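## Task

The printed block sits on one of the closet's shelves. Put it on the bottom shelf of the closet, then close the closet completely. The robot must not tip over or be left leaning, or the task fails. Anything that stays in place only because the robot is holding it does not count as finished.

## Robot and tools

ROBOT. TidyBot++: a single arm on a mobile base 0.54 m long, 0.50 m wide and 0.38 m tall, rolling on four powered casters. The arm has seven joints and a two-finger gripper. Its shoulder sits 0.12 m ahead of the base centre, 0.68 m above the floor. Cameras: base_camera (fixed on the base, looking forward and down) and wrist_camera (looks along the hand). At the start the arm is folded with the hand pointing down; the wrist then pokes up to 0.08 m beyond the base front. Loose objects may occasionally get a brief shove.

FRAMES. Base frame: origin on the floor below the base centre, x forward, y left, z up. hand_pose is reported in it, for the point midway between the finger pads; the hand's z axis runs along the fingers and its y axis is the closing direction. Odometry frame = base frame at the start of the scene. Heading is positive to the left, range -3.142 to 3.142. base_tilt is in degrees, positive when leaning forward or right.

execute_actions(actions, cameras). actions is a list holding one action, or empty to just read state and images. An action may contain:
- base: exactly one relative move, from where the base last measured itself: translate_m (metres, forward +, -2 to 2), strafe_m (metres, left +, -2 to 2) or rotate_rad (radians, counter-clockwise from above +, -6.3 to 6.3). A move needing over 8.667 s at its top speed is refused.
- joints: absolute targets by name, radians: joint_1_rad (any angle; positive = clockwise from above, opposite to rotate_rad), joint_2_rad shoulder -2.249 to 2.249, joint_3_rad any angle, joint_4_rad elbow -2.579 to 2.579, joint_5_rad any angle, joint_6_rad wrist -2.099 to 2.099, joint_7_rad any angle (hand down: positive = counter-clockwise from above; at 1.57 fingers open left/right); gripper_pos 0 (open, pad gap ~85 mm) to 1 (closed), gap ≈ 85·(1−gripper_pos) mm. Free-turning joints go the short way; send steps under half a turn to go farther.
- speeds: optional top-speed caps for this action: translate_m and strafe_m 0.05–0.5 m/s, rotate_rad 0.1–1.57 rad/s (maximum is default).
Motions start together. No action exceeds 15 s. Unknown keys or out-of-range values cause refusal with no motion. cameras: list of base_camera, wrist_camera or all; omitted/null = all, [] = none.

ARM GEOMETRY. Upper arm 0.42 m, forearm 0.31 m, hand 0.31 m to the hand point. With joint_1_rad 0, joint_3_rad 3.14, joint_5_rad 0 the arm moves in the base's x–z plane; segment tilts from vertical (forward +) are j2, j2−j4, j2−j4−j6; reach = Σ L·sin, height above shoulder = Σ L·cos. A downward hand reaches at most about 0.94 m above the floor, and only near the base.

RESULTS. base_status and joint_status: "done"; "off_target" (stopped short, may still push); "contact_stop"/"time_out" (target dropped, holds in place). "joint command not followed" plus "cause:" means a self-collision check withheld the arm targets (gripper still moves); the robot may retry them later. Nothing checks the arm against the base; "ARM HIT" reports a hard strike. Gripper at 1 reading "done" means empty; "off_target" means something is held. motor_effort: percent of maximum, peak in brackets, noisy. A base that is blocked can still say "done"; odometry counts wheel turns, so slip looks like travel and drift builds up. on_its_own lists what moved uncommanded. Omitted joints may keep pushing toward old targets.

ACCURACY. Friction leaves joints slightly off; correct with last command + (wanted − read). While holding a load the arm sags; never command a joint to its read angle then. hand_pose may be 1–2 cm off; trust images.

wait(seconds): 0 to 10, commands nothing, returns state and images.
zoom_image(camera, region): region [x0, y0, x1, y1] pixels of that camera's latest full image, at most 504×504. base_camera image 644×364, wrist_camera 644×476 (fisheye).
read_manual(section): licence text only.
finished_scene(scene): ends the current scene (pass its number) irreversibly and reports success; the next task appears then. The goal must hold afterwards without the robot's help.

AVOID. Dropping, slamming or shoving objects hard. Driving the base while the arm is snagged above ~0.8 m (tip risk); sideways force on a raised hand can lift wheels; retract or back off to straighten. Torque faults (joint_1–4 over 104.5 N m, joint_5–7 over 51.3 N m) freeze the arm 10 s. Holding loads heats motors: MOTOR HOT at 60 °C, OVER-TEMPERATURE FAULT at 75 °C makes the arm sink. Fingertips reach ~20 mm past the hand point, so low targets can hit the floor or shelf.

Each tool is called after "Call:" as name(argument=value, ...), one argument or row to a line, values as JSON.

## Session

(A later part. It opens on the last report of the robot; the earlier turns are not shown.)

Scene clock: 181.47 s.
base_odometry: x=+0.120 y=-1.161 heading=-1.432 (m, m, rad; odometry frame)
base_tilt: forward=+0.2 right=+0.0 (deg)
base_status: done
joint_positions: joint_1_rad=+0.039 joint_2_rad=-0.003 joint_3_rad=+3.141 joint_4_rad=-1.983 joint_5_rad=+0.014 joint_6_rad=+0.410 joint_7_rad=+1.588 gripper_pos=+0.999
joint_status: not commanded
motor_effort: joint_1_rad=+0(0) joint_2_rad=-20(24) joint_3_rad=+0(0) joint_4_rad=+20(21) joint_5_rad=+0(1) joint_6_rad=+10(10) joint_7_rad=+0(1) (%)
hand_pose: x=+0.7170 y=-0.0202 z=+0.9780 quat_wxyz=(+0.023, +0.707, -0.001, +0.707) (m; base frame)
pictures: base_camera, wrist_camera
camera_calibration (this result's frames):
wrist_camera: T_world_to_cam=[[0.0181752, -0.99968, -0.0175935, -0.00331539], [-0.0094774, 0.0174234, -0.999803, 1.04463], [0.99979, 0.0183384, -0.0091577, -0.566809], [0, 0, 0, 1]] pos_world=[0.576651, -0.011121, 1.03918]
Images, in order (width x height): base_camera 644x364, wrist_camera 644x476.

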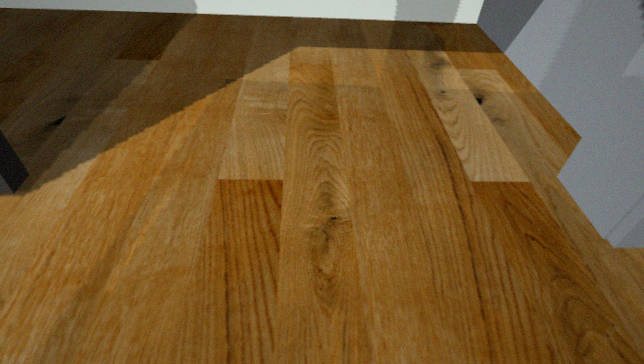

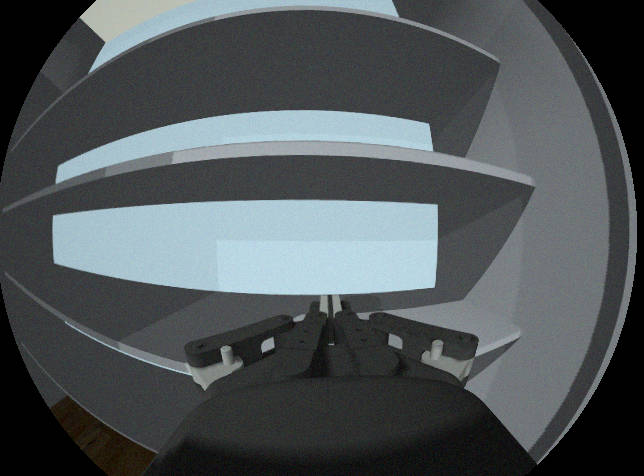

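Call:
execute_actions(
  actions=[
    {"base":{"translate_m":-0.08},"joints":{"joint_6_rad":-0.35}},
  ],
)

Scene clock: 187.77 s.
base_odometry: x=+0.109 y=-1.082 heading=-1.431 (m, m, rad; odometry frame)
base_tilt: forward=+0.2 right=+0.0 (deg)
base_status: done
joint_positions: joint_1_rad=+0.039 joint_2_rad=-0.008 joint_3_rad=+3.141 joint_4_rad=-1.984 joint_5_rad=+0.014 joint_6_rad=-0.328 joint_7_rad=+1.588 gripper_pos=+0.999
joint_status: all done
motor_effort: joint_1_rad=+0(1) joint_2_rad=-19(23) joint_3_rad=+0(1) joint_4_rad=+19(21) joint_5_rad=-1(1) joint_6_rad=+7(10) joint_7_rad=+0(1) (%)
hand_pose: x=+0.6355 y=-0.0202 z=+0.7701 quat_wxyz=(+0.016, +0.914, -0.005, +0.406) (m; base frame)
pictures: base_camera, wrist_camera
camera_calibration (this result's frames):
wrist_camera: T_world_to_cam=[[-0.0155226, -0.998897, -0.0443067, 0.0365558], [-0.676439, 0.0431235, -0.735235, 1.05661], [0.736335, 0.018558, -0.676362, 0.194018], [0, 0, 0, 1]] pos_world=[0.57244, -0.01265, 0.909706]
Images, in order (width x height): base_camera 644x364, wrist_camera 644x476.

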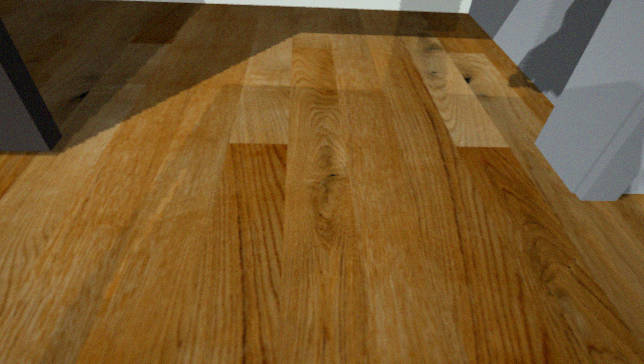

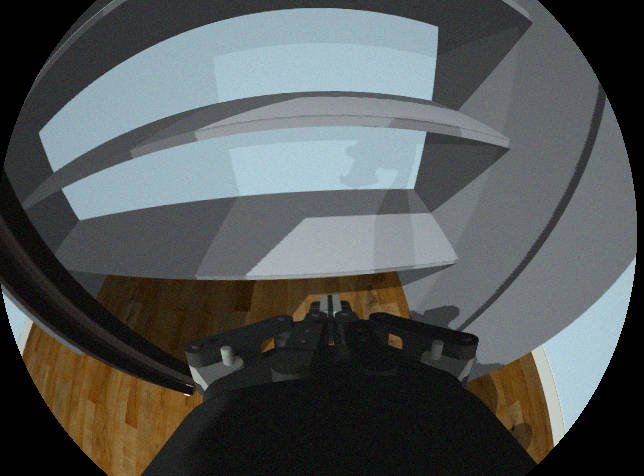

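Call:
execute_actions(
  actions=[
    {"joints":{"joint_2_rad":0.15,"joint_4_rad":-0.55,"joint_6_rad":-0.95}},
  ],
)

Scene clock: 200.33 s.
base_odometry: x=+0.109 y=-1.082 heading=-1.431 (m, m, rad; odometry frame)
base_tilt: forward=+0.3 right=+0.0 (deg)
base_status: not commanded
joint_positions: joint_1_rad=+0.039 joint_2_rad=+0.126 joint_3_rad=+3.141 joint_4_rad=-0.568 joint_5_rad=+0.014 joint_6_rad=-0.904 joint_7_rad=+1.588 gripper_pos=+0.999
joint_status: all done
motor_effort: joint_1_rad=+0(0) joint_2_rad=-20(24) joint_3_rad=+0(1) joint_4_rad=+15(20) joint_5_rad=-1(1) joint_6_rad=+10(9) joint_7_rad=-1(1) (%)
hand_pose: x=+0.6832 y=-0.0241 z=+1.3329 quat_wxyz=(+0.027, +0.716, -0.008, +0.697) (m; base frame)
pictures: base_camera, wrist_camera
camera_calibration (this result's frames):
wrist_camera: T_world_to_cam=[[0.00105732, -0.999737, -0.0228913, 0.0184556], [-0.036241, 0.022838, -0.999082, 1.41671], [0.999343, 0.00188596, -0.0362073, -0.493775], [0, 0, 0, 1]] pos_world=[0.544774, -0.0129727, 1.39795]
Images, in order (width x height): base_camera 644x364, wrist_camera 644x476.

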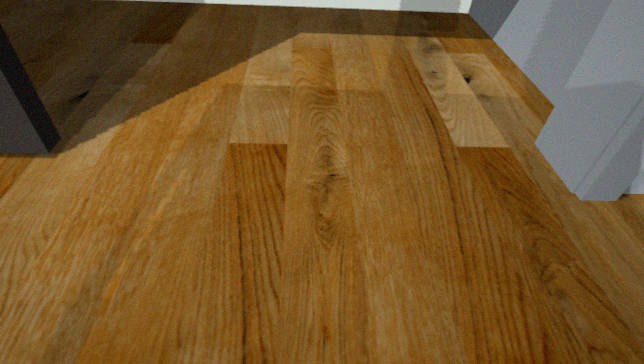

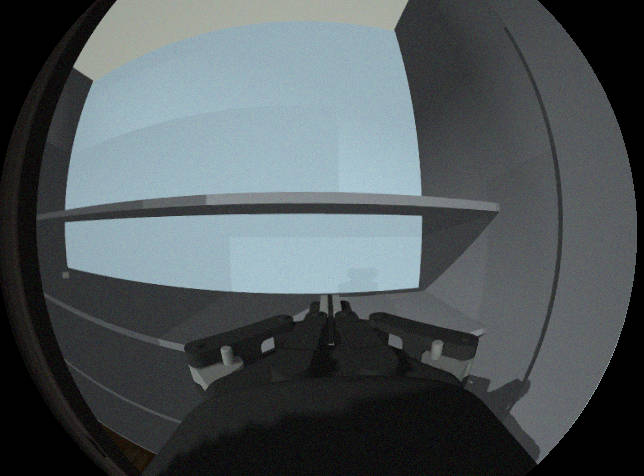

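There's something at the far left on this shelf.

Call:
zoom_image(
  camera="wrist_camera",
  region=[30, 230, 150, 320],
)

Region (30, 230, 150, 320) of wrist_camera's 644x476 image, scaled by 4.200; it fills the top 378 rows of this view, and the rest is white.

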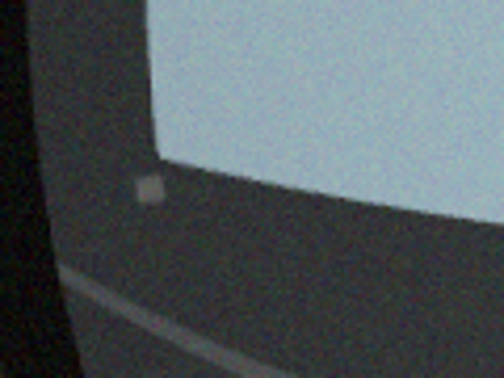

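Call:
execute_actions(
  actions=[
    {"base":{"translate_m":-0.25},"joints":{"joint_1_rad":0.03,"joint_2_rad":-0.01,"joint_4_rad":-1.986,"joint_6_rad":0.44,"joint_7_rad":3.14}},
  ],
  cameras=[],
)

Call:
execute_actions(
  actions=[
    {"base":{"strafe_m":0.47}},
  ],
)

Scene clock: 214.37 s.
base_odometry: x=+0.074 y=-0.834 heading=-1.432 (m, m, rad; odometry frame)
base_tilt: forward=+0.3 right=+0.0 (deg)
base_status: done
joint_positions: joint_1_rad=+0.039 joint_2_rad=+0.011 joint_3_rad=+3.141 joint_4_rad=-1.967 joint_5_rad=+0.014 joint_6_rad=+0.395 joint_7_rad=+3.102 gripper_pos=+0.999
joint_status: all done
motor_effort: joint_1_rad=+0(2) joint_2_rad=-21(26) joint_3_rad=+0(2) joint_4_rad=+20(22) joint_5_rad=+0(1) joint_6_rad=+9(10) joint_7_rad=-1(1) (%)
hand_pose: x=+0.7233 y=-0.0205 z=+0.9742 quat_wxyz=(+0.499, +0.518, +0.488, +0.495) (m; base frame)
pictures: none
No camera images: the call's "cameras" was empty. Leave "cameras" out to get every camera's image.

Scene clock: 216.70 s.
base_odometry: x=+0.540 y=-0.769 heading=-1.431 (m, m, rad; odometry frame)
base_tilt: forward=+0.3 right=+0.0 (deg)
base_status: done
joint_positions: joint_1_rad=+0.034 joint_2_rad=+0.011 joint_3_rad=+3.133 joint_4_rad=-1.967 joint_5_rad=+0.014 joint_6_rad=+0.396 joint_7_rad=+3.102 gripper_pos=+0.999
joint_status: not commanded
motor_effort: joint_1_rad=+0(3) joint_2_rad=-21(21) joint_3_rad=+0(3) joint_4_rad=+20(20) joint_5_rad=-1(1) joint_6_rad=+10(10) joint_7_rad=+0(1) (%)
hand_pose: x=+0.7233 y=-0.0125 z=+0.9745 quat_wxyz=(+0.496, +0.515, +0.491, +0.499) (m; base frame)
pictures: base_camera, wrist_camera
camera_calibration (this result's frames):
wrist_camera: T_world_to_cam=[[0.0614439, -0.0758652, 0.995223, -1.00246], [-0.0322489, -0.996737, -0.0739896, 0.142654], [0.997589, -0.0275486, -0.06369, -0.519203], [0, 0, 0, 1]] pos_world=[0.584147, 0.0518335, 0.975156]
Images, in order (width x height): base_camera 644x364, wrist_camera 644x476.

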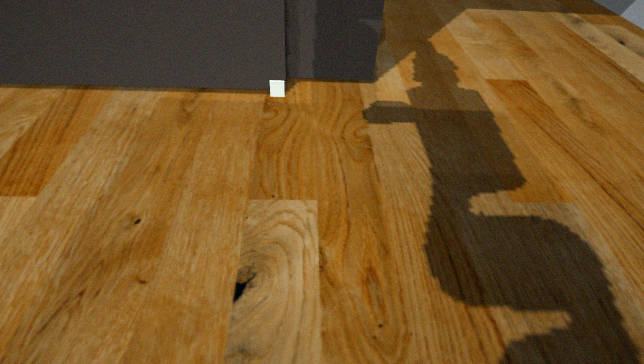

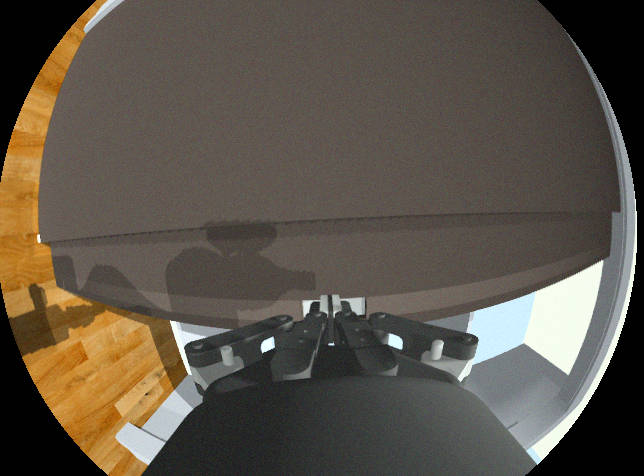

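Call:
execute_actions(
  actions=[
    {"base":{"strafe_m":-0.057},"speeds":{"strafe_m":0.1}},
  ],
  cameras=[],
)

Call:
execute_actions(
  actions=[
    {"base":{"translate_m":0.09},"speeds":{"translate_m":0.1}},
  ],
)

Scene clock: 222.90 s.
base_odometry: x=+0.483 y=-0.777 heading=-1.432 (m, m, rad; odometry frame)
base_tilt: forward=+0.2 right=+0.0 (deg)
base_status: done
joint_positions: joint_1_rad=+0.033 joint_2_rad=+0.011 joint_3_rad=+3.133 joint_4_rad=-1.967 joint_5_rad=+0.014 joint_6_rad=+0.396 joint_7_rad=+3.102 gripper_pos=+0.999
joint_status: not commanded
motor_effort: joint_1_rad=+0(2) joint_2_rad=-21(21) joint_3_rad=+0(3) joint_4_rad=+19(20) joint_5_rad=+0(2) joint_6_rad=+10(10) joint_7_rad=-1(1) (%)
hand_pose: x=+0.7233 y=-0.0117 z=+0.9745 quat_wxyz=(+0.495, +0.514, +0.491, +0.499) (m; base frame)
pictures: none
No camera images: the call's "cameras" was empty. Leave "cameras" out to get every camera's image.

Scene clock: 224.37 s.
base_odometry: x=+0.496 y=-0.866 heading=-1.432 (m, m, rad; odometry frame)
base_tilt: forward=+0.3 right=+0.0 (deg)
base_status: done
joint_positions: joint_1_rad=+0.033 joint_2_rad=+0.003 joint_3_rad=+3.133 joint_4_rad=-1.968 joint_5_rad=+0.014 joint_6_rad=+0.397 joint_7_rad=+3.102 gripper_pos=+0.999
joint_status: not commanded
motor_effort: joint_1_rad=+0(0) joint_2_rad=-21(24) joint_3_rad=+0(0) joint_4_rad=+20(21) joint_5_rad=-1(1) joint_6_rad=+10(10) joint_7_rad=-1(0) (%)
hand_pose: x=+0.7208 y=-0.0116 z=+0.9793 quat_wxyz=(+0.497, +0.512, +0.489, +0.501) (m; base frame)
pictures: base_camera, wrist_camera
camera_calibration (this result's frames):
wrist_camera: T_world_to_cam=[[0.0531379, -0.0755163, 0.995728, -1.00157], [-0.0302636, -0.9968, -0.0739826, 0.142393], [0.998128, -0.0262031, -0.0552533, -0.524967], [0, 0, 0, 1]] pos_world=[0.581515, 0.0525468, 0.978821]
Images, in order (width x height): base_camera 644x364, wrist_camera 644x476.

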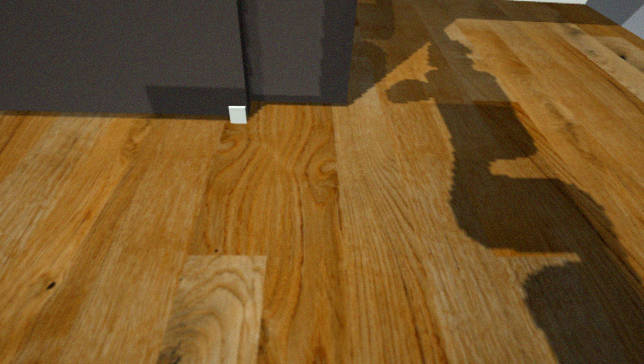

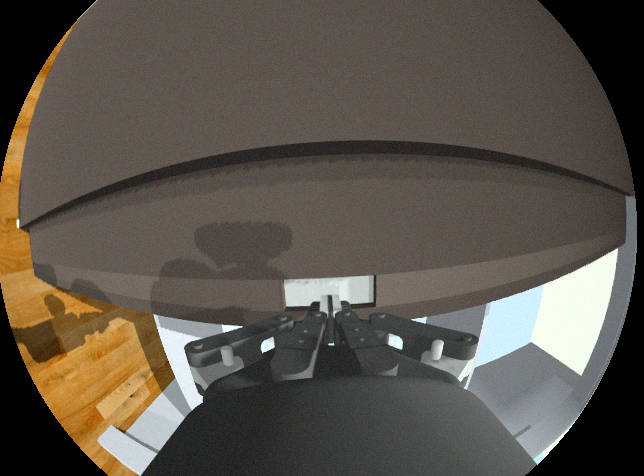

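Call:
execute_actions(
  actions=[
    {"base":{"translate_m":0.045},"speeds":{"translate_m":0.05}},
  ],
)

Scene clock: 227.97 s.
base_odometry: x=+0.502 y=-0.911 heading=-1.432 (m, m, rad; odometry frame)
base_tilt: forward=+0.2 right=+0.0 (deg)
base_status: done
joint_positions: joint_1_rad=+0.033 joint_2_rad=+0.001 joint_3_rad=+3.133 joint_4_rad=-1.968 joint_5_rad=+0.014 joint_6_rad=+0.397 joint_7_rad=+3.102 gripper_pos=+0.999
joint_status: not commanded
motor_effort: joint_1_rad=+0(1) joint_2_rad=-20(24) joint_3_rad=+1(1) joint_4_rad=+20(20) joint_5_rad=-1(0) joint_6_rad=+10(10) joint_7_rad=-1(0) (%)
hand_pose: x=+0.7203 y=-0.0116 z=+0.9803 quat_wxyz=(+0.498, +0.512, +0.489, +0.502) (m; base frame)
pictures: base_camera, wrist_camera
camera_calibration (this result's frames):
wrist_camera: T_world_to_cam=[[0.0512907, -0.0754575, 0.995829, -1.00133], [-0.0301229, -0.996805, -0.07398, 0.142367], [0.998229, -0.0262027, -0.0533998, -0.52626], [0, 0, 0, 1]] pos_world=[0.580976, 0.052565, 0.979585]
Images, in order (width x height): base_camera 644x364, wrist_camera 644x476.

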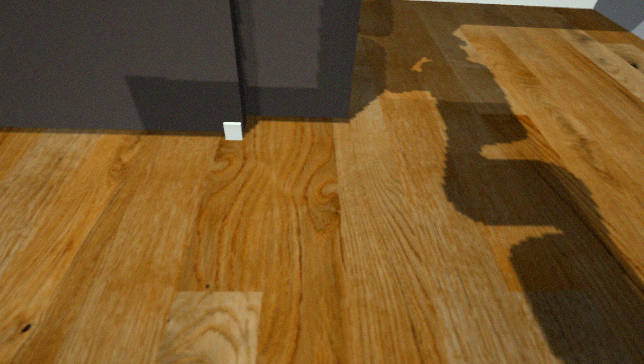

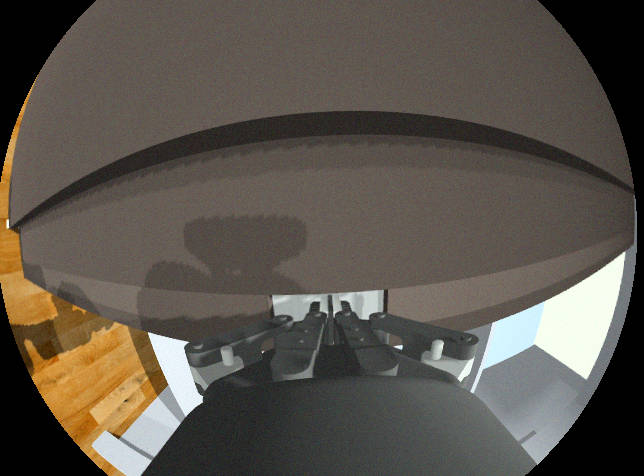

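Call:
execute_actions(
  actions=[
    {"base":{"translate_m":0.015},"speeds":{"translate_m":0.05}},
  ],
)

Scene clock: 230.10 s.
base_odometry: x=+0.505 y=-0.925 heading=-1.431 (m, m, rad; odometry frame)
base_tilt: forward=+0.2 right=+0.0 (deg)
base_status: done
joint_positions: joint_1_rad=+0.033 joint_2_rad=-0.012 joint_3_rad=+3.133 joint_4_rad=-1.980 joint_5_rad=+0.014 joint_6_rad=+0.399 joint_7_rad=+3.102 gripper_pos=+0.999
joint_status: not commanded
motor_effort: joint_1_rad=+0(1) joint_2_rad=-19(22) joint_3_rad=+1(2) joint_4_rad=+20(25) joint_5_rad=-1(2) joint_6_rad=+10(12) joint_7_rad=+0(0) (%)
hand_pose: x=+0.7150 y=-0.0114 z=+0.9815 quat_wxyz=(+0.498, +0.511, +0.488, +0.502) (m; base frame)
pictures: base_camera, wrist_camera
camera_calibration (this result's frames):
wrist_camera: T_world_to_cam=[[0.0485242, -0.0752828, 0.995981, -1.00039], [-0.029897, -0.996818, -0.0738895, 0.142213], [0.998374, -0.0261914, -0.0506206, -0.523782], [0, 0, 0, 1]] pos_world=[0.575725, 0.0527303, 0.980359]
Images, in order (width x height): base_camera 644x364, wrist_camera 644x476.

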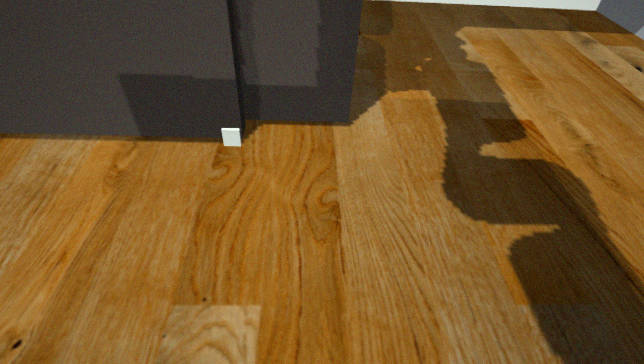

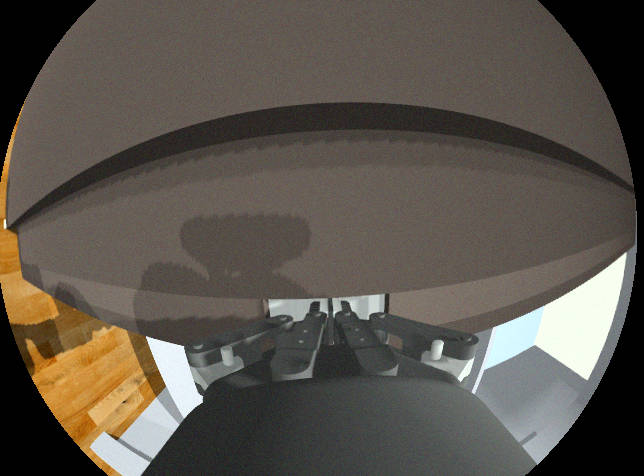

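Call:
execute_actions(
  actions=[
    {"base":{"strafe_m":-0.25},"speeds":{"strafe_m":0.1}},
  ],
)

Scene clock: 235.33 s.
base_odometry: x=+0.257 y=-0.960 heading=-1.431 (m, m, rad; odometry frame)
base_tilt: forward=+0.2 right=+0.0 (deg)
base_status: done
joint_positions: joint_1_rad=+0.009 joint_2_rad=-0.012 joint_3_rad=+3.110 joint_4_rad=-1.980 joint_5_rad=+0.014 joint_6_rad=+0.399 joint_7_rad=+3.102 gripper_pos=+0.999
joint_status: not commanded
motor_effort: joint_1_rad=+1(10) joint_2_rad=-20(20) joint_3_rad=+2(11) joint_4_rad=+20(21) joint_5_rad=-2(5) joint_6_rad=+10(10) joint_7_rad=-1(1) (%)
hand_pose: x=+0.7146 y=+0.0167 z=+0.9815 quat_wxyz=(+0.487, +0.499, +0.500, +0.514) (m; base frame)
pictures: base_camera, wrist_camera
camera_calibration (this result's frames):
wrist_camera: T_world_to_cam=[[0.0518675, -0.0726528, 0.996008, -1.00075], [0.0170076, -0.997141, -0.0736211, 0.136448], [0.998509, 0.0207583, -0.0504836, -0.523671], [0, 0, 0, 1]] pos_world=[0.572476, 0.0742216, 0.980361]
Images, in order (width x height): base_camera 644x364, wrist_camera 644x476.

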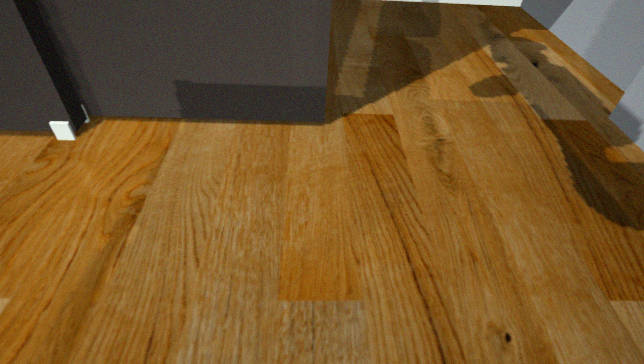

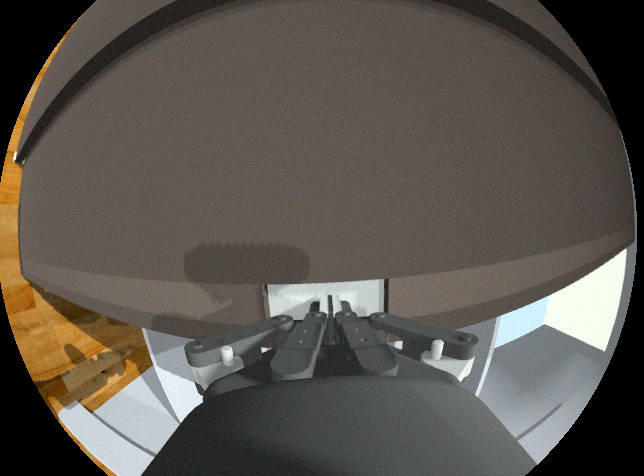

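Call:
execute_actions(
  actions=[
    {"base":{"translate_m":0.005},"speeds":{"translate_m":0.05}},
  ],
  cameras=[],
)

Call:
execute_actions(
  actions=[
    {"base":{"strafe_m":-0.25},"speeds":{"strafe_m":0.1}},
  ],
  cameras=[],
)

Call:
execute_actions(
  actions=[
    {"base":{"translate_m":0.005},"speeds":{"translate_m":0.05}},
  ],
  cameras=[],
)

Call:
execute_actions(
  actions=[
    {"base":{"strafe_m":-0.22},"speeds":{"strafe_m":0.1}},
  ],
)

Scene clock: 240.83 s.
base_odometry: x=+0.258 y=-0.965 heading=-1.431 (m, m, rad; odometry frame)
base_tilt: forward=+0.2 right=+0.0 (deg)
base_status: done
joint_positions: joint_1_rad=+0.009 joint_2_rad=-0.014 joint_3_rad=+3.110 joint_4_rad=-1.982 joint_5_rad=+0.014 joint_6_rad=+0.400 joint_7_rad=+3.102 gripper_pos=+0.999
joint_status: not commanded
motor_effort: joint_1_rad=+3(6) joint_2_rad=-20(24) joint_3_rad=+4(6) joint_4_rad=+20(25) joint_5_rad=-2(3) joint_6_rad=+10(12) joint_7_rad=+0(0) (%)
hand_pose: x=+0.7136 y=+0.0168 z=+0.9821 quat_wxyz=(+0.487, +0.499, +0.500, +0.514) (m; base frame)
pictures: none
No camera images: the call's "cameras" was empty. Leave "cameras" out to get every camera's image.

Scene clock: 244.07 s.
base_odometry: x=+0.010 y=-1.000 heading=-1.431 (m, m, rad; odometry frame)
base_tilt: forward=+0.2 right=+0.0 (deg)
base_status: done
joint_positions: joint_1_rad=+0.008 joint_2_rad=-0.014 joint_3_rad=+3.109 joint_4_rad=-1.982 joint_5_rad=+0.014 joint_6_rad=+0.400 joint_7_rad=+3.102 gripper_pos=+0.999
joint_status: not commanded
motor_effort: joint_1_rad=+2(11) joint_2_rad=-20(21) joint_3_rad=+2(12) joint_4_rad=+20(21) joint_5_rad=-2(4) joint_6_rad=+10(10) joint_7_rad=+0(1) (%)
hand_pose: x=+0.7136 y=+0.0176 z=+0.9821 quat_wxyz=(+0.487, +0.498, +0.500, +0.515) (m; base frame)
pictures: none
No camera images: the call's "cameras" was empty. Leave "cameras" out to get every camera's image.

Scene clock: 244.57 s.
base_odometry: x=+0.011 y=-1.005 heading=-1.431 (m, m, rad; odometry frame)
base_tilt: forward=+0.2 right=+0.0 (deg)
base_status: done
joint_positions: joint_1_rad=+0.008 joint_2_rad=-0.015 joint_3_rad=+3.109 joint_4_rad=-1.982 joint_5_rad=+0.014 joint_6_rad=+0.401 joint_7_rad=+3.102 gripper_pos=+0.999
joint_status: not commanded
motor_effort: joint_1_rad=+4(6) joint_2_rad=-20(23) joint_3_rad=+4(6) joint_4_rad=+20(23) joint_5_rad=-2(2) joint_6_rad=+10(12) joint_7_rad=-1(1) (%)
hand_pose: x=+0.7133 y=+0.0177 z=+0.9824 quat_wxyz=(+0.487, +0.498, +0.500, +0.515) (m; base frame)
pictures: none
No camera images: the call's "cameras" was empty. Leave "cameras" out to get every camera's image.

Scene clock: 247.50 s.
base_odometry: x=-0.207 y=-1.036 heading=-1.431 (m, m, rad; odometry frame)
base_tilt: forward=+0.2 right=+0.0 (deg)
base_status: done
joint_positions: joint_1_rad=+0.008 joint_2_rad=-0.015 joint_3_rad=+3.109 joint_4_rad=-1.982 joint_5_rad=+0.014 joint_6_rad=+0.401 joint_7_rad=+3.102 gripper_pos=+0.999
joint_status: not commanded
motor_effort: joint_1_rad=+2(11) joint_2_rad=-20(21) joint_3_rad=+2(12) joint_4_rad=+20(20) joint_5_rad=-2(4) joint_6_rad=+10(10) joint_7_rad=+0(1) (%)
hand_pose: x=+0.7133 y=+0.0175 z=+0.9824 quat_wxyz=(+0.487, +0.498, +0.500, +0.515) (m; base frame)
pictures: base_camera, wrist_camera
camera_calibration (this result's frames):
wrist_camera: T_world_to_cam=[[0.0496685, -0.0725383, 0.996128, -0.999986], [0.018498, -0.997121, -0.073533, 0.136163], [0.998594, 0.0220786, -0.0481837, -0.524653], [0, 0, 0, 1]] pos_world=[0.571064, 0.074817, 0.980847]
Images, in order (width x height): base_camera 644x364, wrist_camera 644x476.

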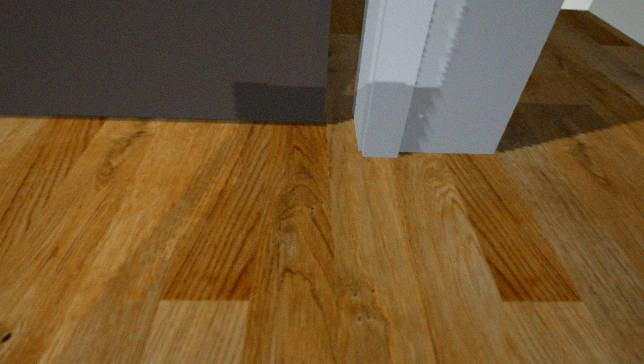

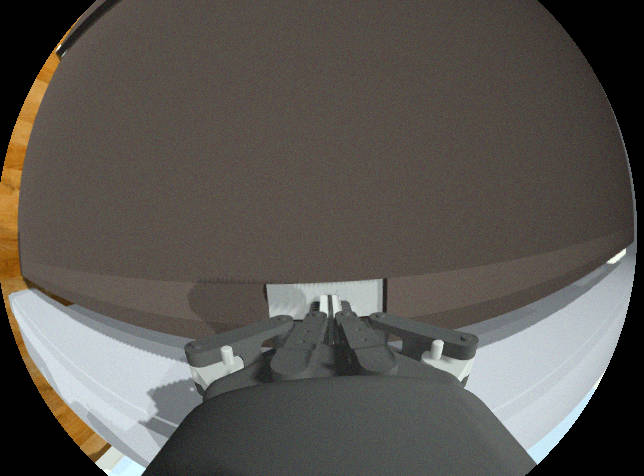

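Call:
execute_actions(
  actions=[
    {"base":{"strafe_m":-0.05},"speeds":{"strafe_m":0.05}},
  ],
)

Scene clock: 250.97 s.
base_odometry: x=-0.256 y=-1.043 heading=-1.431 (m, m, rad; odometry frame)
base_tilt: forward=+0.2 right=+0.0 (deg)
base_status: done
joint_positions: joint_1_rad=+0.000 joint_2_rad=-0.015 joint_3_rad=+3.100 joint_4_rad=-1.982 joint_5_rad=+0.014 joint_6_rad=+0.401 joint_7_rad=+3.102 gripper_pos=+0.999
joint_status: not commanded
motor_effort: joint_1_rad=+4(10) joint_2_rad=-20(20) joint_3_rad=+4(10) joint_4_rad=+20(20) joint_5_rad=-3(4) joint_6_rad=+10(10) joint_7_rad=-1(1) (%)
hand_pose: x=+0.7128 y=+0.0279 z=+0.9824 quat_wxyz=(+0.482, +0.494, +0.504, +0.519) (m; base frame)
pictures: base_camera, wrist_camera
camera_calibration (this result's frames):
wrist_camera: T_world_to_cam=[[0.0509118, -0.0715276, 0.996138, -1.00013], [0.0358196, -0.996659, -0.0733957, 0.134011], [0.998061, 0.039418, -0.0481797, -0.524488], [0, 0, 0, 1]] pos_world=[0.569589, 0.0827004, 0.980836]
Images, in order (width x height): base_camera 644x364, wrist_camera 644x476.

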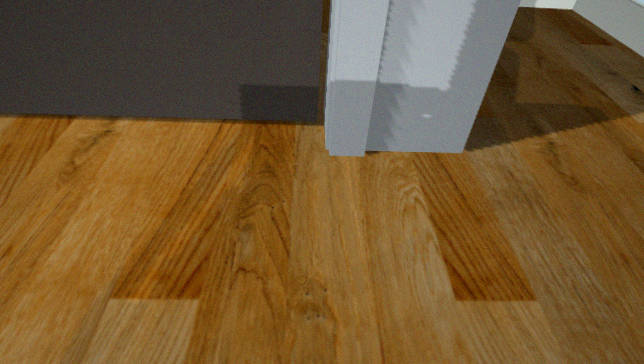

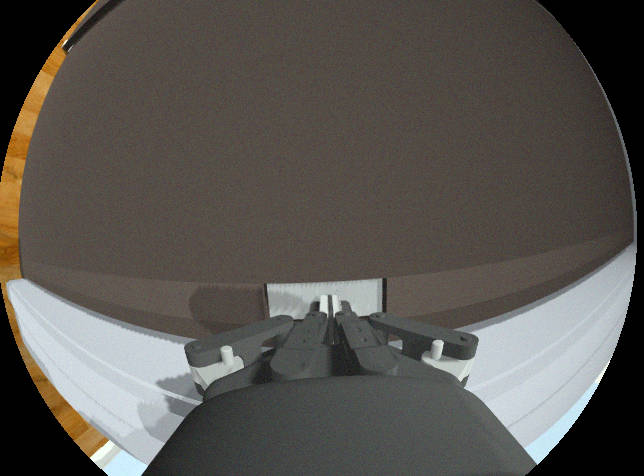

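Call:
execute_actions(
  actions=[
    {"base":{"strafe_m":-0.015},"speeds":{"strafe_m":0.05}},
  ],
)

Call:
zoom_image(
  camera="base_camera",
  region=[260, 40, 400, 160],
)

Scene clock: 254.37 s.
base_odometry: x=-0.271 y=-1.045 heading=-1.430 (m, m, rad; odometry frame)
base_tilt: forward=+0.2 right=+0.0 (deg)
base_status: done
joint_positions: joint_1_rad=-0.003 joint_2_rad=-0.015 joint_3_rad=+3.098 joint_4_rad=-1.982 joint_5_rad=+0.014 joint_6_rad=+0.401 joint_7_rad=+3.102 gripper_pos=+0.999
joint_status: not commanded
motor_effort: joint_1_rad=+4(11) joint_2_rad=-20(20) joint_3_rad=+4(12) joint_4_rad=+20(20) joint_5_rad=-2(4) joint_6_rad=+10(10) joint_7_rad=+0(0) (%)
hand_pose: x=+0.7126 y=+0.0310 z=+0.9824 quat_wxyz=(+0.481, +0.492, +0.506, +0.520) (m; base frame)
pictures: base_camera, wrist_camera
camera_calibration (this result's frames):
wrist_camera: T_world_to_cam=[[0.0512921, -0.071215, 0.996141, -1.00018], [0.0411312, -0.996457, -0.0733555, 0.133353], [0.997836, 0.0447351, -0.0481812, -0.524429], [0, 0, 0, 1]] pos_world=[0.56911, 0.0851128, 0.980832]
Images, in order (width x height): base_camera 644x364, wrist_camera 644x476.

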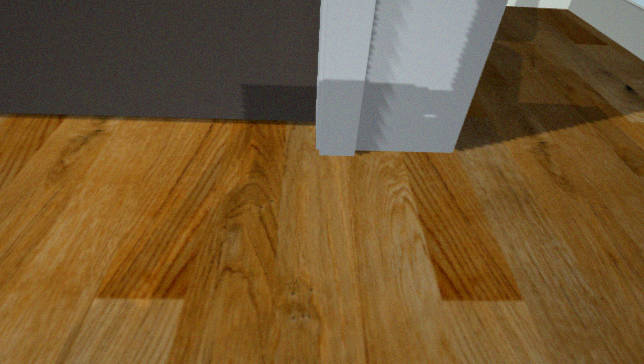

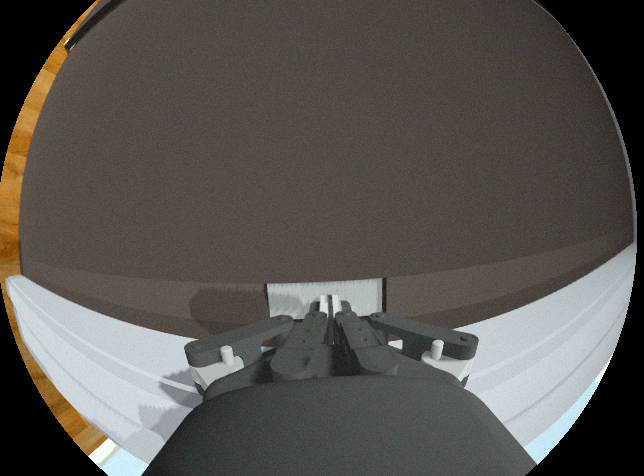

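Region (260, 40, 400, 160) of base_camera's 644x364 image, scaled by 3.600; it fills the top 432 rows of this view, and the rest is white.

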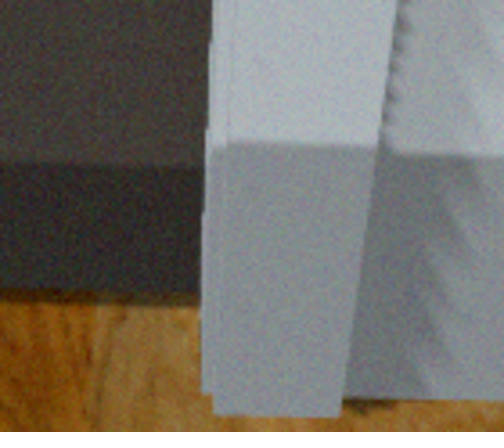

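Call:
execute_actions(
  actions=[
    {"base":{"strafe_m":-0.02},"speeds":{"strafe_m":0.05}},
  ],
)

Scene clock: 260.63 s.
base_odometry: x=-0.291 y=-1.048 heading=-1.430 (m, m, rad; odometry frame)
base_tilt: forward=+0.2 right=-0.1 (deg)
base_status: done
joint_positions: joint_1_rad=-0.017 joint_2_rad=-0.015 joint_3_rad=+3.082 joint_4_rad=-1.982 joint_5_rad=+0.014 joint_6_rad=+0.401 joint_7_rad=+3.102 gripper_pos=+0.999
joint_status: not commanded
motor_effort: joint_1_rad=+9(11) joint_2_rad=-21(20) joint_3_rad=+10(12) joint_4_rad=+20(20) joint_5_rad=-3(5) joint_6_rad=+10(10) joint_7_rad=+0(1) (%)
hand_pose: x=+0.7112 y=+0.0488 z=+0.9823 quat_wxyz=(+0.473, +0.485, +0.513, +0.527) (m; base frame)
pictures: base_camera, wrist_camera
camera_calibration (this result's frames):
wrist_camera: T_world_to_cam=[[0.053393, -0.0694078, 0.996158, -1.00043], [0.0709137, -0.994799, -0.073114, 0.129652], [0.996052, 0.074545, -0.0481933, -0.52402], [0, 0, 0, 1]] pos_world=[0.566173, 0.0986038, 0.980808]
Images, in order (width x height): base_camera 644x364, wrist_camera 644x476.

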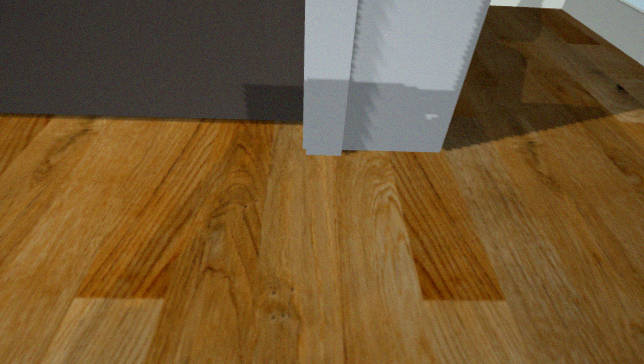

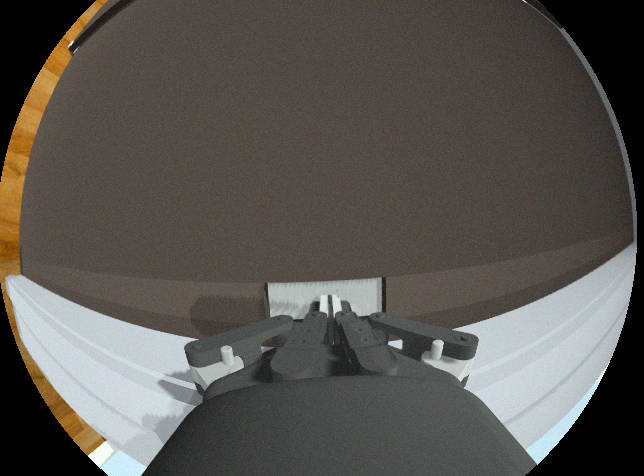

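Call:
execute_actions(
  actions=[
    {"base":{"strafe_m":0.045},"speeds":{"strafe_m":0.1}},
  ],
  cameras=[],
)

Call:
execute_actions(
  actions=[
    {"base":{"translate_m":-0.2},"speeds":{"translate_m":0.3}},
  ],
  cameras=[],
)

Call:
execute_actions(
  actions=[
    {"base":{"strafe_m":1.65},"joints":{"joint_1_rad":0.03,"joint_3_rad":3.135,"joint_7_rad":1.57}},
  ],
)

Scene clock: 268.30 s.
base_odometry: x=-0.246 y=-1.042 heading=-1.430 (m, m, rad; odometry frame)
base_tilt: forward=+0.2 right=+0.0 (deg)
base_status: done
joint_positions: joint_1_rad=+0.017 joint_2_rad=-0.015 joint_3_rad=+3.118 joint_4_rad=-1.982 joint_5_rad=+0.014 joint_6_rad=+0.401 joint_7_rad=+3.102 gripper_pos=+0.999
joint_status: not commanded
motor_effort: joint_1_rad=+0(9) joint_2_rad=-19(20) joint_3_rad=+1(10) joint_4_rad=+20(21) joint_5_rad=-1(4) joint_6_rad=+10(10) joint_7_rad=+0(1) (%)
hand_pose: x=+0.7136 y=+0.0072 z=+0.9824 quat_wxyz=(+0.491, +0.502, +0.495, +0.511) (m; base frame)
pictures: none
No camera images: the call's "cameras" was empty. Leave "cameras" out to get every camera's image.

Scene clock: 269.93 s.
base_odometry: x=-0.274 y=-0.844 heading=-1.430 (m, m, rad; odometry frame)
base_tilt: forward=+0.2 right=-0.1 (deg)
base_status: done
joint_positions: joint_1_rad=+0.017 joint_2_rad=-0.015 joint_3_rad=+3.118 joint_4_rad=-1.982 joint_5_rad=+0.014 joint_6_rad=+0.401 joint_7_rad=+3.102 gripper_pos=+0.999
joint_status: not commanded
motor_effort: joint_1_rad=+0(0) joint_2_rad=-19(24) joint_3_rad=+1(0) joint_4_rad=+20(21) joint_5_rad=-1(0) joint_6_rad=+9(10) joint_7_rad=-1(1) (%)
hand_pose: x=+0.7135 y=+0.0070 z=+0.9826 quat_wxyz=(+0.491, +0.502, +0.495, +0.511) (m; base frame)
pictures: none
No camera images: the call's "cameras" was empty. Leave "cameras" out to get every camera's image.

Scene clock: 274.60 s.
base_odometry: x=+1.359 y=-0.611 heading=-1.430 (m, m, rad; odometry frame)
base_tilt: forward=+0.2 right=+0.0 (deg)
base_status: done
joint_positions: joint_1_rad=+0.021 joint_2_rad=-0.015 joint_3_rad=+3.125 joint_4_rad=-1.982 joint_5_rad=+0.014 joint_6_rad=+0.401 joint_7_rad=+1.588 gripper_pos=+0.999
joint_status: all done
motor_effort: joint_1_rad=+0(3) joint_2_rad=-20(21) joint_3_rad=+1(2) joint_4_rad=+20(20) joint_5_rad=-1(1) joint_6_rad=+10(10) joint_7_rad=+0(1) (%)
hand_pose: x=+0.7136 y=+0.0009 z=+0.9826 quat_wxyz=(+0.010, +0.705, +0.011, +0.709) (m; base frame)
pictures: base_camera, wrist_camera
camera_calibration (this result's frames):
wrist_camera: T_world_to_cam=[[0.0533127, -0.998433, -0.017026, -0.00768374], [-0.00670447, 0.016692, -0.999838, 1.04691], [0.998555, 0.0534182, -0.00580406, -0.566239], [0, 0, 0, 1]] pos_world=[0.57285, 0.00510075, 1.04332]
Images, in order (width x height): base_camera 644x364, wrist_camera 644x476.

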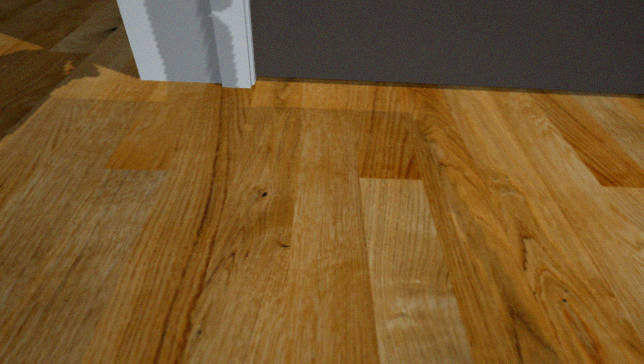

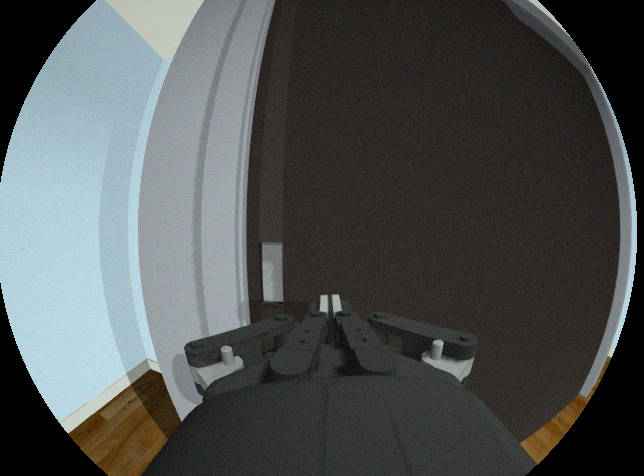

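Call:
execute_actions(
  actions=[
    {"base":{"strafe_m":0.07},"joints":{"joint_1_rad":0.055,"joint_3_rad":3.155,"joint_7_rad":0.0}},
  ],
)

Scene clock: 287.70 s.
base_odometry: x=+1.429 y=-0.602 heading=-1.430 (m, m, rad; odometry frame)
base_tilt: forward=+0.3 right=-0.1 (deg)
base_status: done
joint_positions: joint_1_rad=+0.038 joint_2_rad=-0.015 joint_3_rad=+3.139 joint_4_rad=-1.982 joint_5_rad=+0.014 joint_6_rad=+0.401 joint_7_rad=+0.018 gripper_pos=+0.999
joint_status: all done
motor_effort: joint_1_rad=+0(3) joint_2_rad=-20(20) joint_3_rad=+1(3) joint_4_rad=+20(20) joint_5_rad=-1(2) joint_6_rad=+10(10) joint_7_rad=-1(0) (%)
hand_pose: x=+0.7135 y=-0.0183 z=+0.9826 quat_wxyz=(-0.485, +0.499, -0.499, +0.516) (m; base frame)
pictures: base_camera, wrist_camera
camera_calibration (this result's frames):
wrist_camera: T_world_to_cam=[[0.0565616, 0.0150227, -0.998286, 0.9536], [0.0190883, 0.999688, 0.0161253, 0.0484566], [0.998217, -0.0199676, 0.0562572, -0.627189], [0, 0, 0, 1]] pos_world=[0.571209, -0.0752906, 0.986468]
Images, in order (width x height): base_camera 644x364, wrist_camera 644x476.

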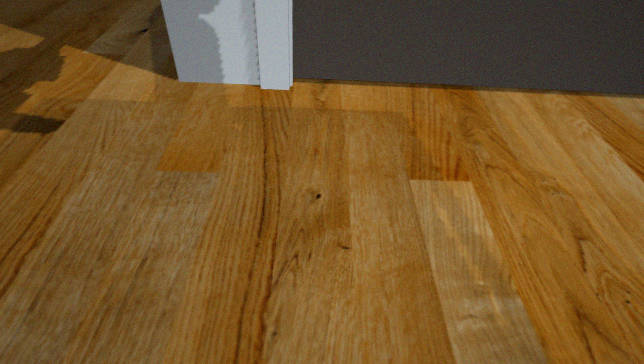

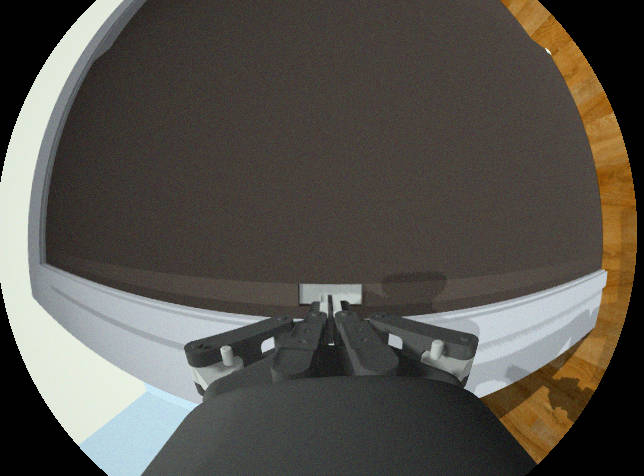

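Call:
execute_actions(
  actions=[
    {"base":{"strafe_m":0.029},"speeds":{"strafe_m":0.1}},
  ],
  cameras=[],
)

Call:
execute_actions(
  actions=[
    {"base":{"translate_m":0.09},"speeds":{"translate_m":0.1}},
  ],
)

Scene clock: 292.83 s.
base_odometry: x=+1.457 y=-0.598 heading=-1.430 (m, m, rad; odometry frame)
base_tilt: forward=+0.2 right=+0.0 (deg)
base_status: done
joint_positions: joint_1_rad=+0.045 joint_2_rad=-0.015 joint_3_rad=+3.147 joint_4_rad=-1.982 joint_5_rad=+0.014 joint_6_rad=+0.401 joint_7_rad=+0.018 gripper_pos=+0.999
joint_status: not commanded
motor_effort: joint_1_rad=+0(2) joint_2_rad=-20(20) joint_3_rad=+1(2) joint_4_rad=+20(20) joint_5_rad=-1(0) joint_6_rad=+10(10) joint_7_rad=-1(1) (%)
hand_pose: x=+0.7133 y=-0.0267 z=+0.9826 quat_wxyz=(-0.482, +0.496, -0.502, +0.520) (m; base frame)
pictures: none
No camera images: the call's "cameras" was empty. Leave "cameras" out to get every camera's image.

Scene clock: 294.30 s.
base_odometry: x=+1.470 y=-0.687 heading=-1.430 (m, m, rad; odometry frame)
base_tilt: forward=+0.2 right=+0.0 (deg)
base_status: done
joint_positions: joint_1_rad=+0.045 joint_2_rad=-0.014 joint_3_rad=+3.147 joint_4_rad=-1.982 joint_5_rad=+0.014 joint_6_rad=+0.401 joint_7_rad=+0.018 gripper_pos=+0.999
joint_status: not commanded
motor_effort: joint_1_rad=+0(1) joint_2_rad=-19(23) joint_3_rad=+1(0) joint_4_rad=+20(21) joint_5_rad=+0(0) joint_6_rad=+10(10) joint_7_rad=+0(0) (%)
hand_pose: x=+0.7136 y=-0.0267 z=+0.9821 quat_wxyz=(-0.482, +0.496, -0.502, +0.520) (m; base frame)
pictures: base_camera, wrist_camera
camera_calibration (this result's frames):
wrist_camera: T_world_to_cam=[[0.0559878, 0.014368, -0.998328, 0.953607], [0.0332332, 0.999316, 0.016246, 0.0466957], [0.997878, -0.0340873, 0.055472, -0.62678], [0, 0, 0, 1]] pos_world=[0.570508, -0.0817304, 0.986023]
Images, in order (width x height): base_camera 644x364, wrist_camera 644x476.

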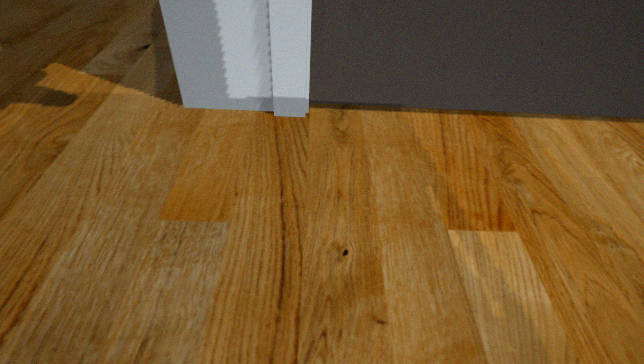

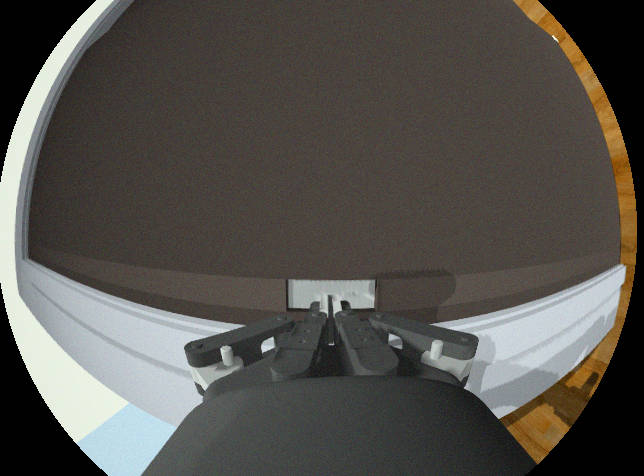

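Call:
execute_actions(
  actions=[
    {"base":{"strafe_m":0.005},"speeds":{"strafe_m":0.05}},
  ],
  cameras=[],
)

Call:
execute_actions(
  actions=[
    {"base":{"translate_m":0.05},"speeds":{"translate_m":0.05}},
  ],
)

Scene clock: 297.97 s.
base_odometry: x=+1.475 y=-0.686 heading=-1.430 (m, m, rad; odometry frame)
base_tilt: forward=+0.2 right=+0.0 (deg)
base_status: done
joint_positions: joint_1_rad=+0.046 joint_2_rad=-0.014 joint_3_rad=+3.148 joint_4_rad=-1.982 joint_5_rad=+0.014 joint_6_rad=+0.401 joint_7_rad=+0.018 gripper_pos=+0.999
joint_status: not commanded
motor_effort: joint_1_rad=+0(3) joint_2_rad=-21(22) joint_3_rad=+0(3) joint_4_rad=+20(20) joint_5_rad=+0(0) joint_6_rad=+10(10) joint_7_rad=+0(0) (%)
hand_pose: x=+0.7135 y=-0.0278 z=+0.9821 quat_wxyz=(-0.481, +0.495, -0.503, +0.520) (m; base frame)
pictures: none
No camera images: the call's "cameras" was empty. Leave "cameras" out to get every camera's image.

Scene clock: 299.47 s.
base_odometry: x=+1.482 y=-0.735 heading=-1.430 (m, m, rad; odometry frame)
base_tilt: forward=+0.2 right=-0.1 (deg)
base_status: done
joint_positions: joint_1_rad=+0.046 joint_2_rad=-0.014 joint_3_rad=+3.148 joint_4_rad=-1.982 joint_5_rad=+0.014 joint_6_rad=+0.401 joint_7_rad=+0.018 gripper_pos=+0.999
joint_status: not commanded
motor_effort: joint_1_rad=+1(0) joint_2_rad=-20(23) joint_3_rad=+1(1) joint_4_rad=+20(20) joint_5_rad=+0(1) joint_6_rad=+10(10) joint_7_rad=-1(0) (%)
hand_pose: x=+0.7136 y=-0.0278 z=+0.9820 quat_wxyz=(-0.481, +0.495, -0.503, +0.520) (m; base frame)
pictures: base_camera, wrist_camera
camera_calibration (this result's frames):
wrist_camera: T_world_to_cam=[[0.0557945, 0.0142923, -0.99834, 0.953634], [0.0350079, 0.999255, 0.0162619, 0.046474], [0.997828, -0.0358571, 0.0552526, -0.626638], [0, 0, 0, 1]] pos_world=[0.570443, -0.0825384, 0.985919]
Images, in order (width x height): base_camera 644x364, wrist_camera 644x476.

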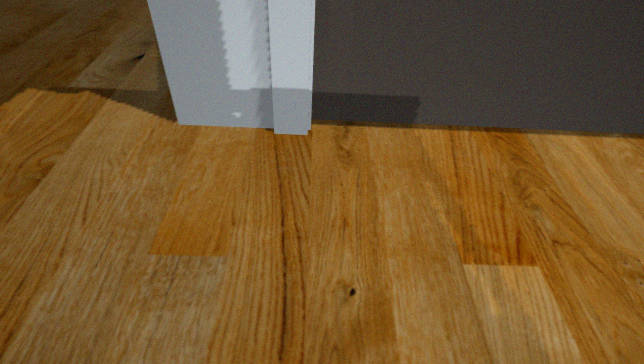

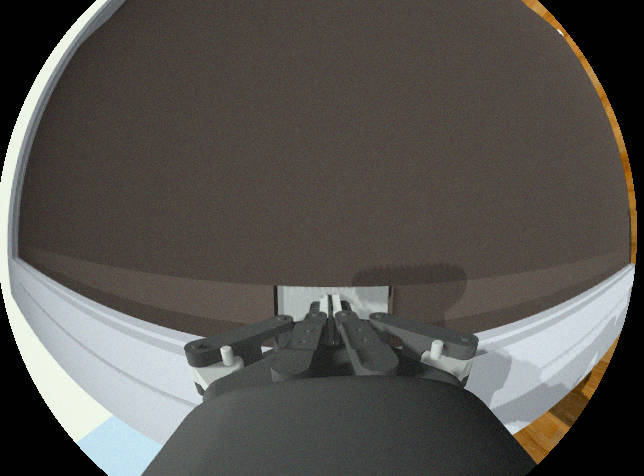

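Call:
execute_actions(
  actions=[
    {"base":{"translate_m":0.017},"speeds":{"translate_m":0.05}},
  ],
)

Scene clock: 302.47 s.
base_odometry: x=+1.485 y=-0.752 heading=-1.430 (m, m, rad; odometry frame)
base_tilt: forward=+0.3 right=+0.0 (deg)
base_status: done
joint_positions: joint_1_rad=+0.046 joint_2_rad=-0.030 joint_3_rad=+3.148 joint_4_rad=-1.997 joint_5_rad=+0.014 joint_6_rad=+0.401 joint_7_rad=+0.018 gripper_pos=+0.999
joint_status: not commanded
motor_effort: joint_1_rad=+1(1) joint_2_rad=-15(21) joint_3_rad=+1(1) joint_4_rad=+22(28) joint_5_rad=-1(1) joint_6_rad=+10(12) joint_7_rad=+0(0) (%)
hand_pose: x=+0.7071 y=-0.0278 z=+0.9824 quat_wxyz=(-0.481, +0.495, -0.503, +0.520) (m; base frame)
pictures: base_camera, wrist_camera
camera_calibration (this result's frames):
wrist_camera: T_world_to_cam=[[0.0567852, 0.014305, -0.998284, 0.953655], [0.0355782, 0.999233, 0.0163424, 0.0462502], [0.997752, -0.0364451, 0.0562327, -0.621088], [0, 0, 0, 1]] pos_world=[0.563893, -0.0824924, 0.986188]
Images, in order (width x height): base_camera 644x364, wrist_camera 644x476.

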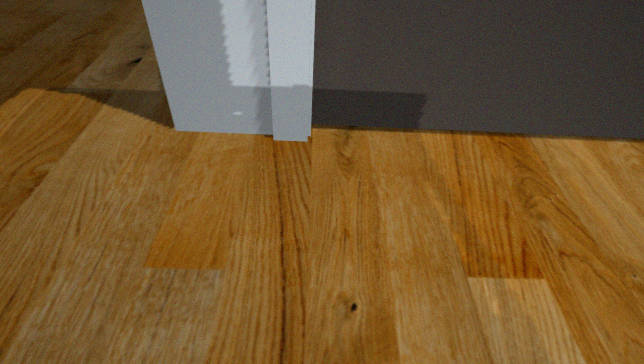

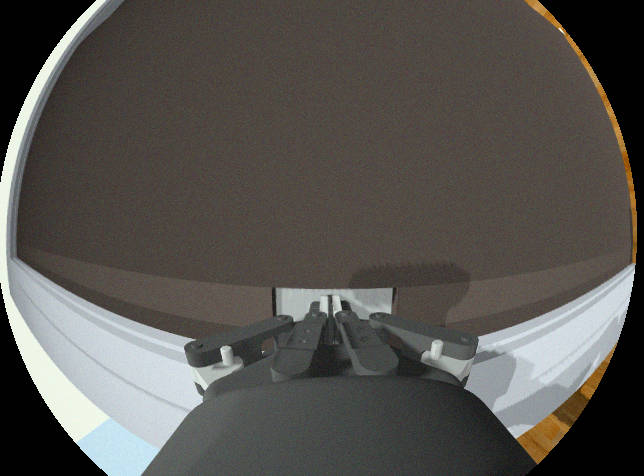

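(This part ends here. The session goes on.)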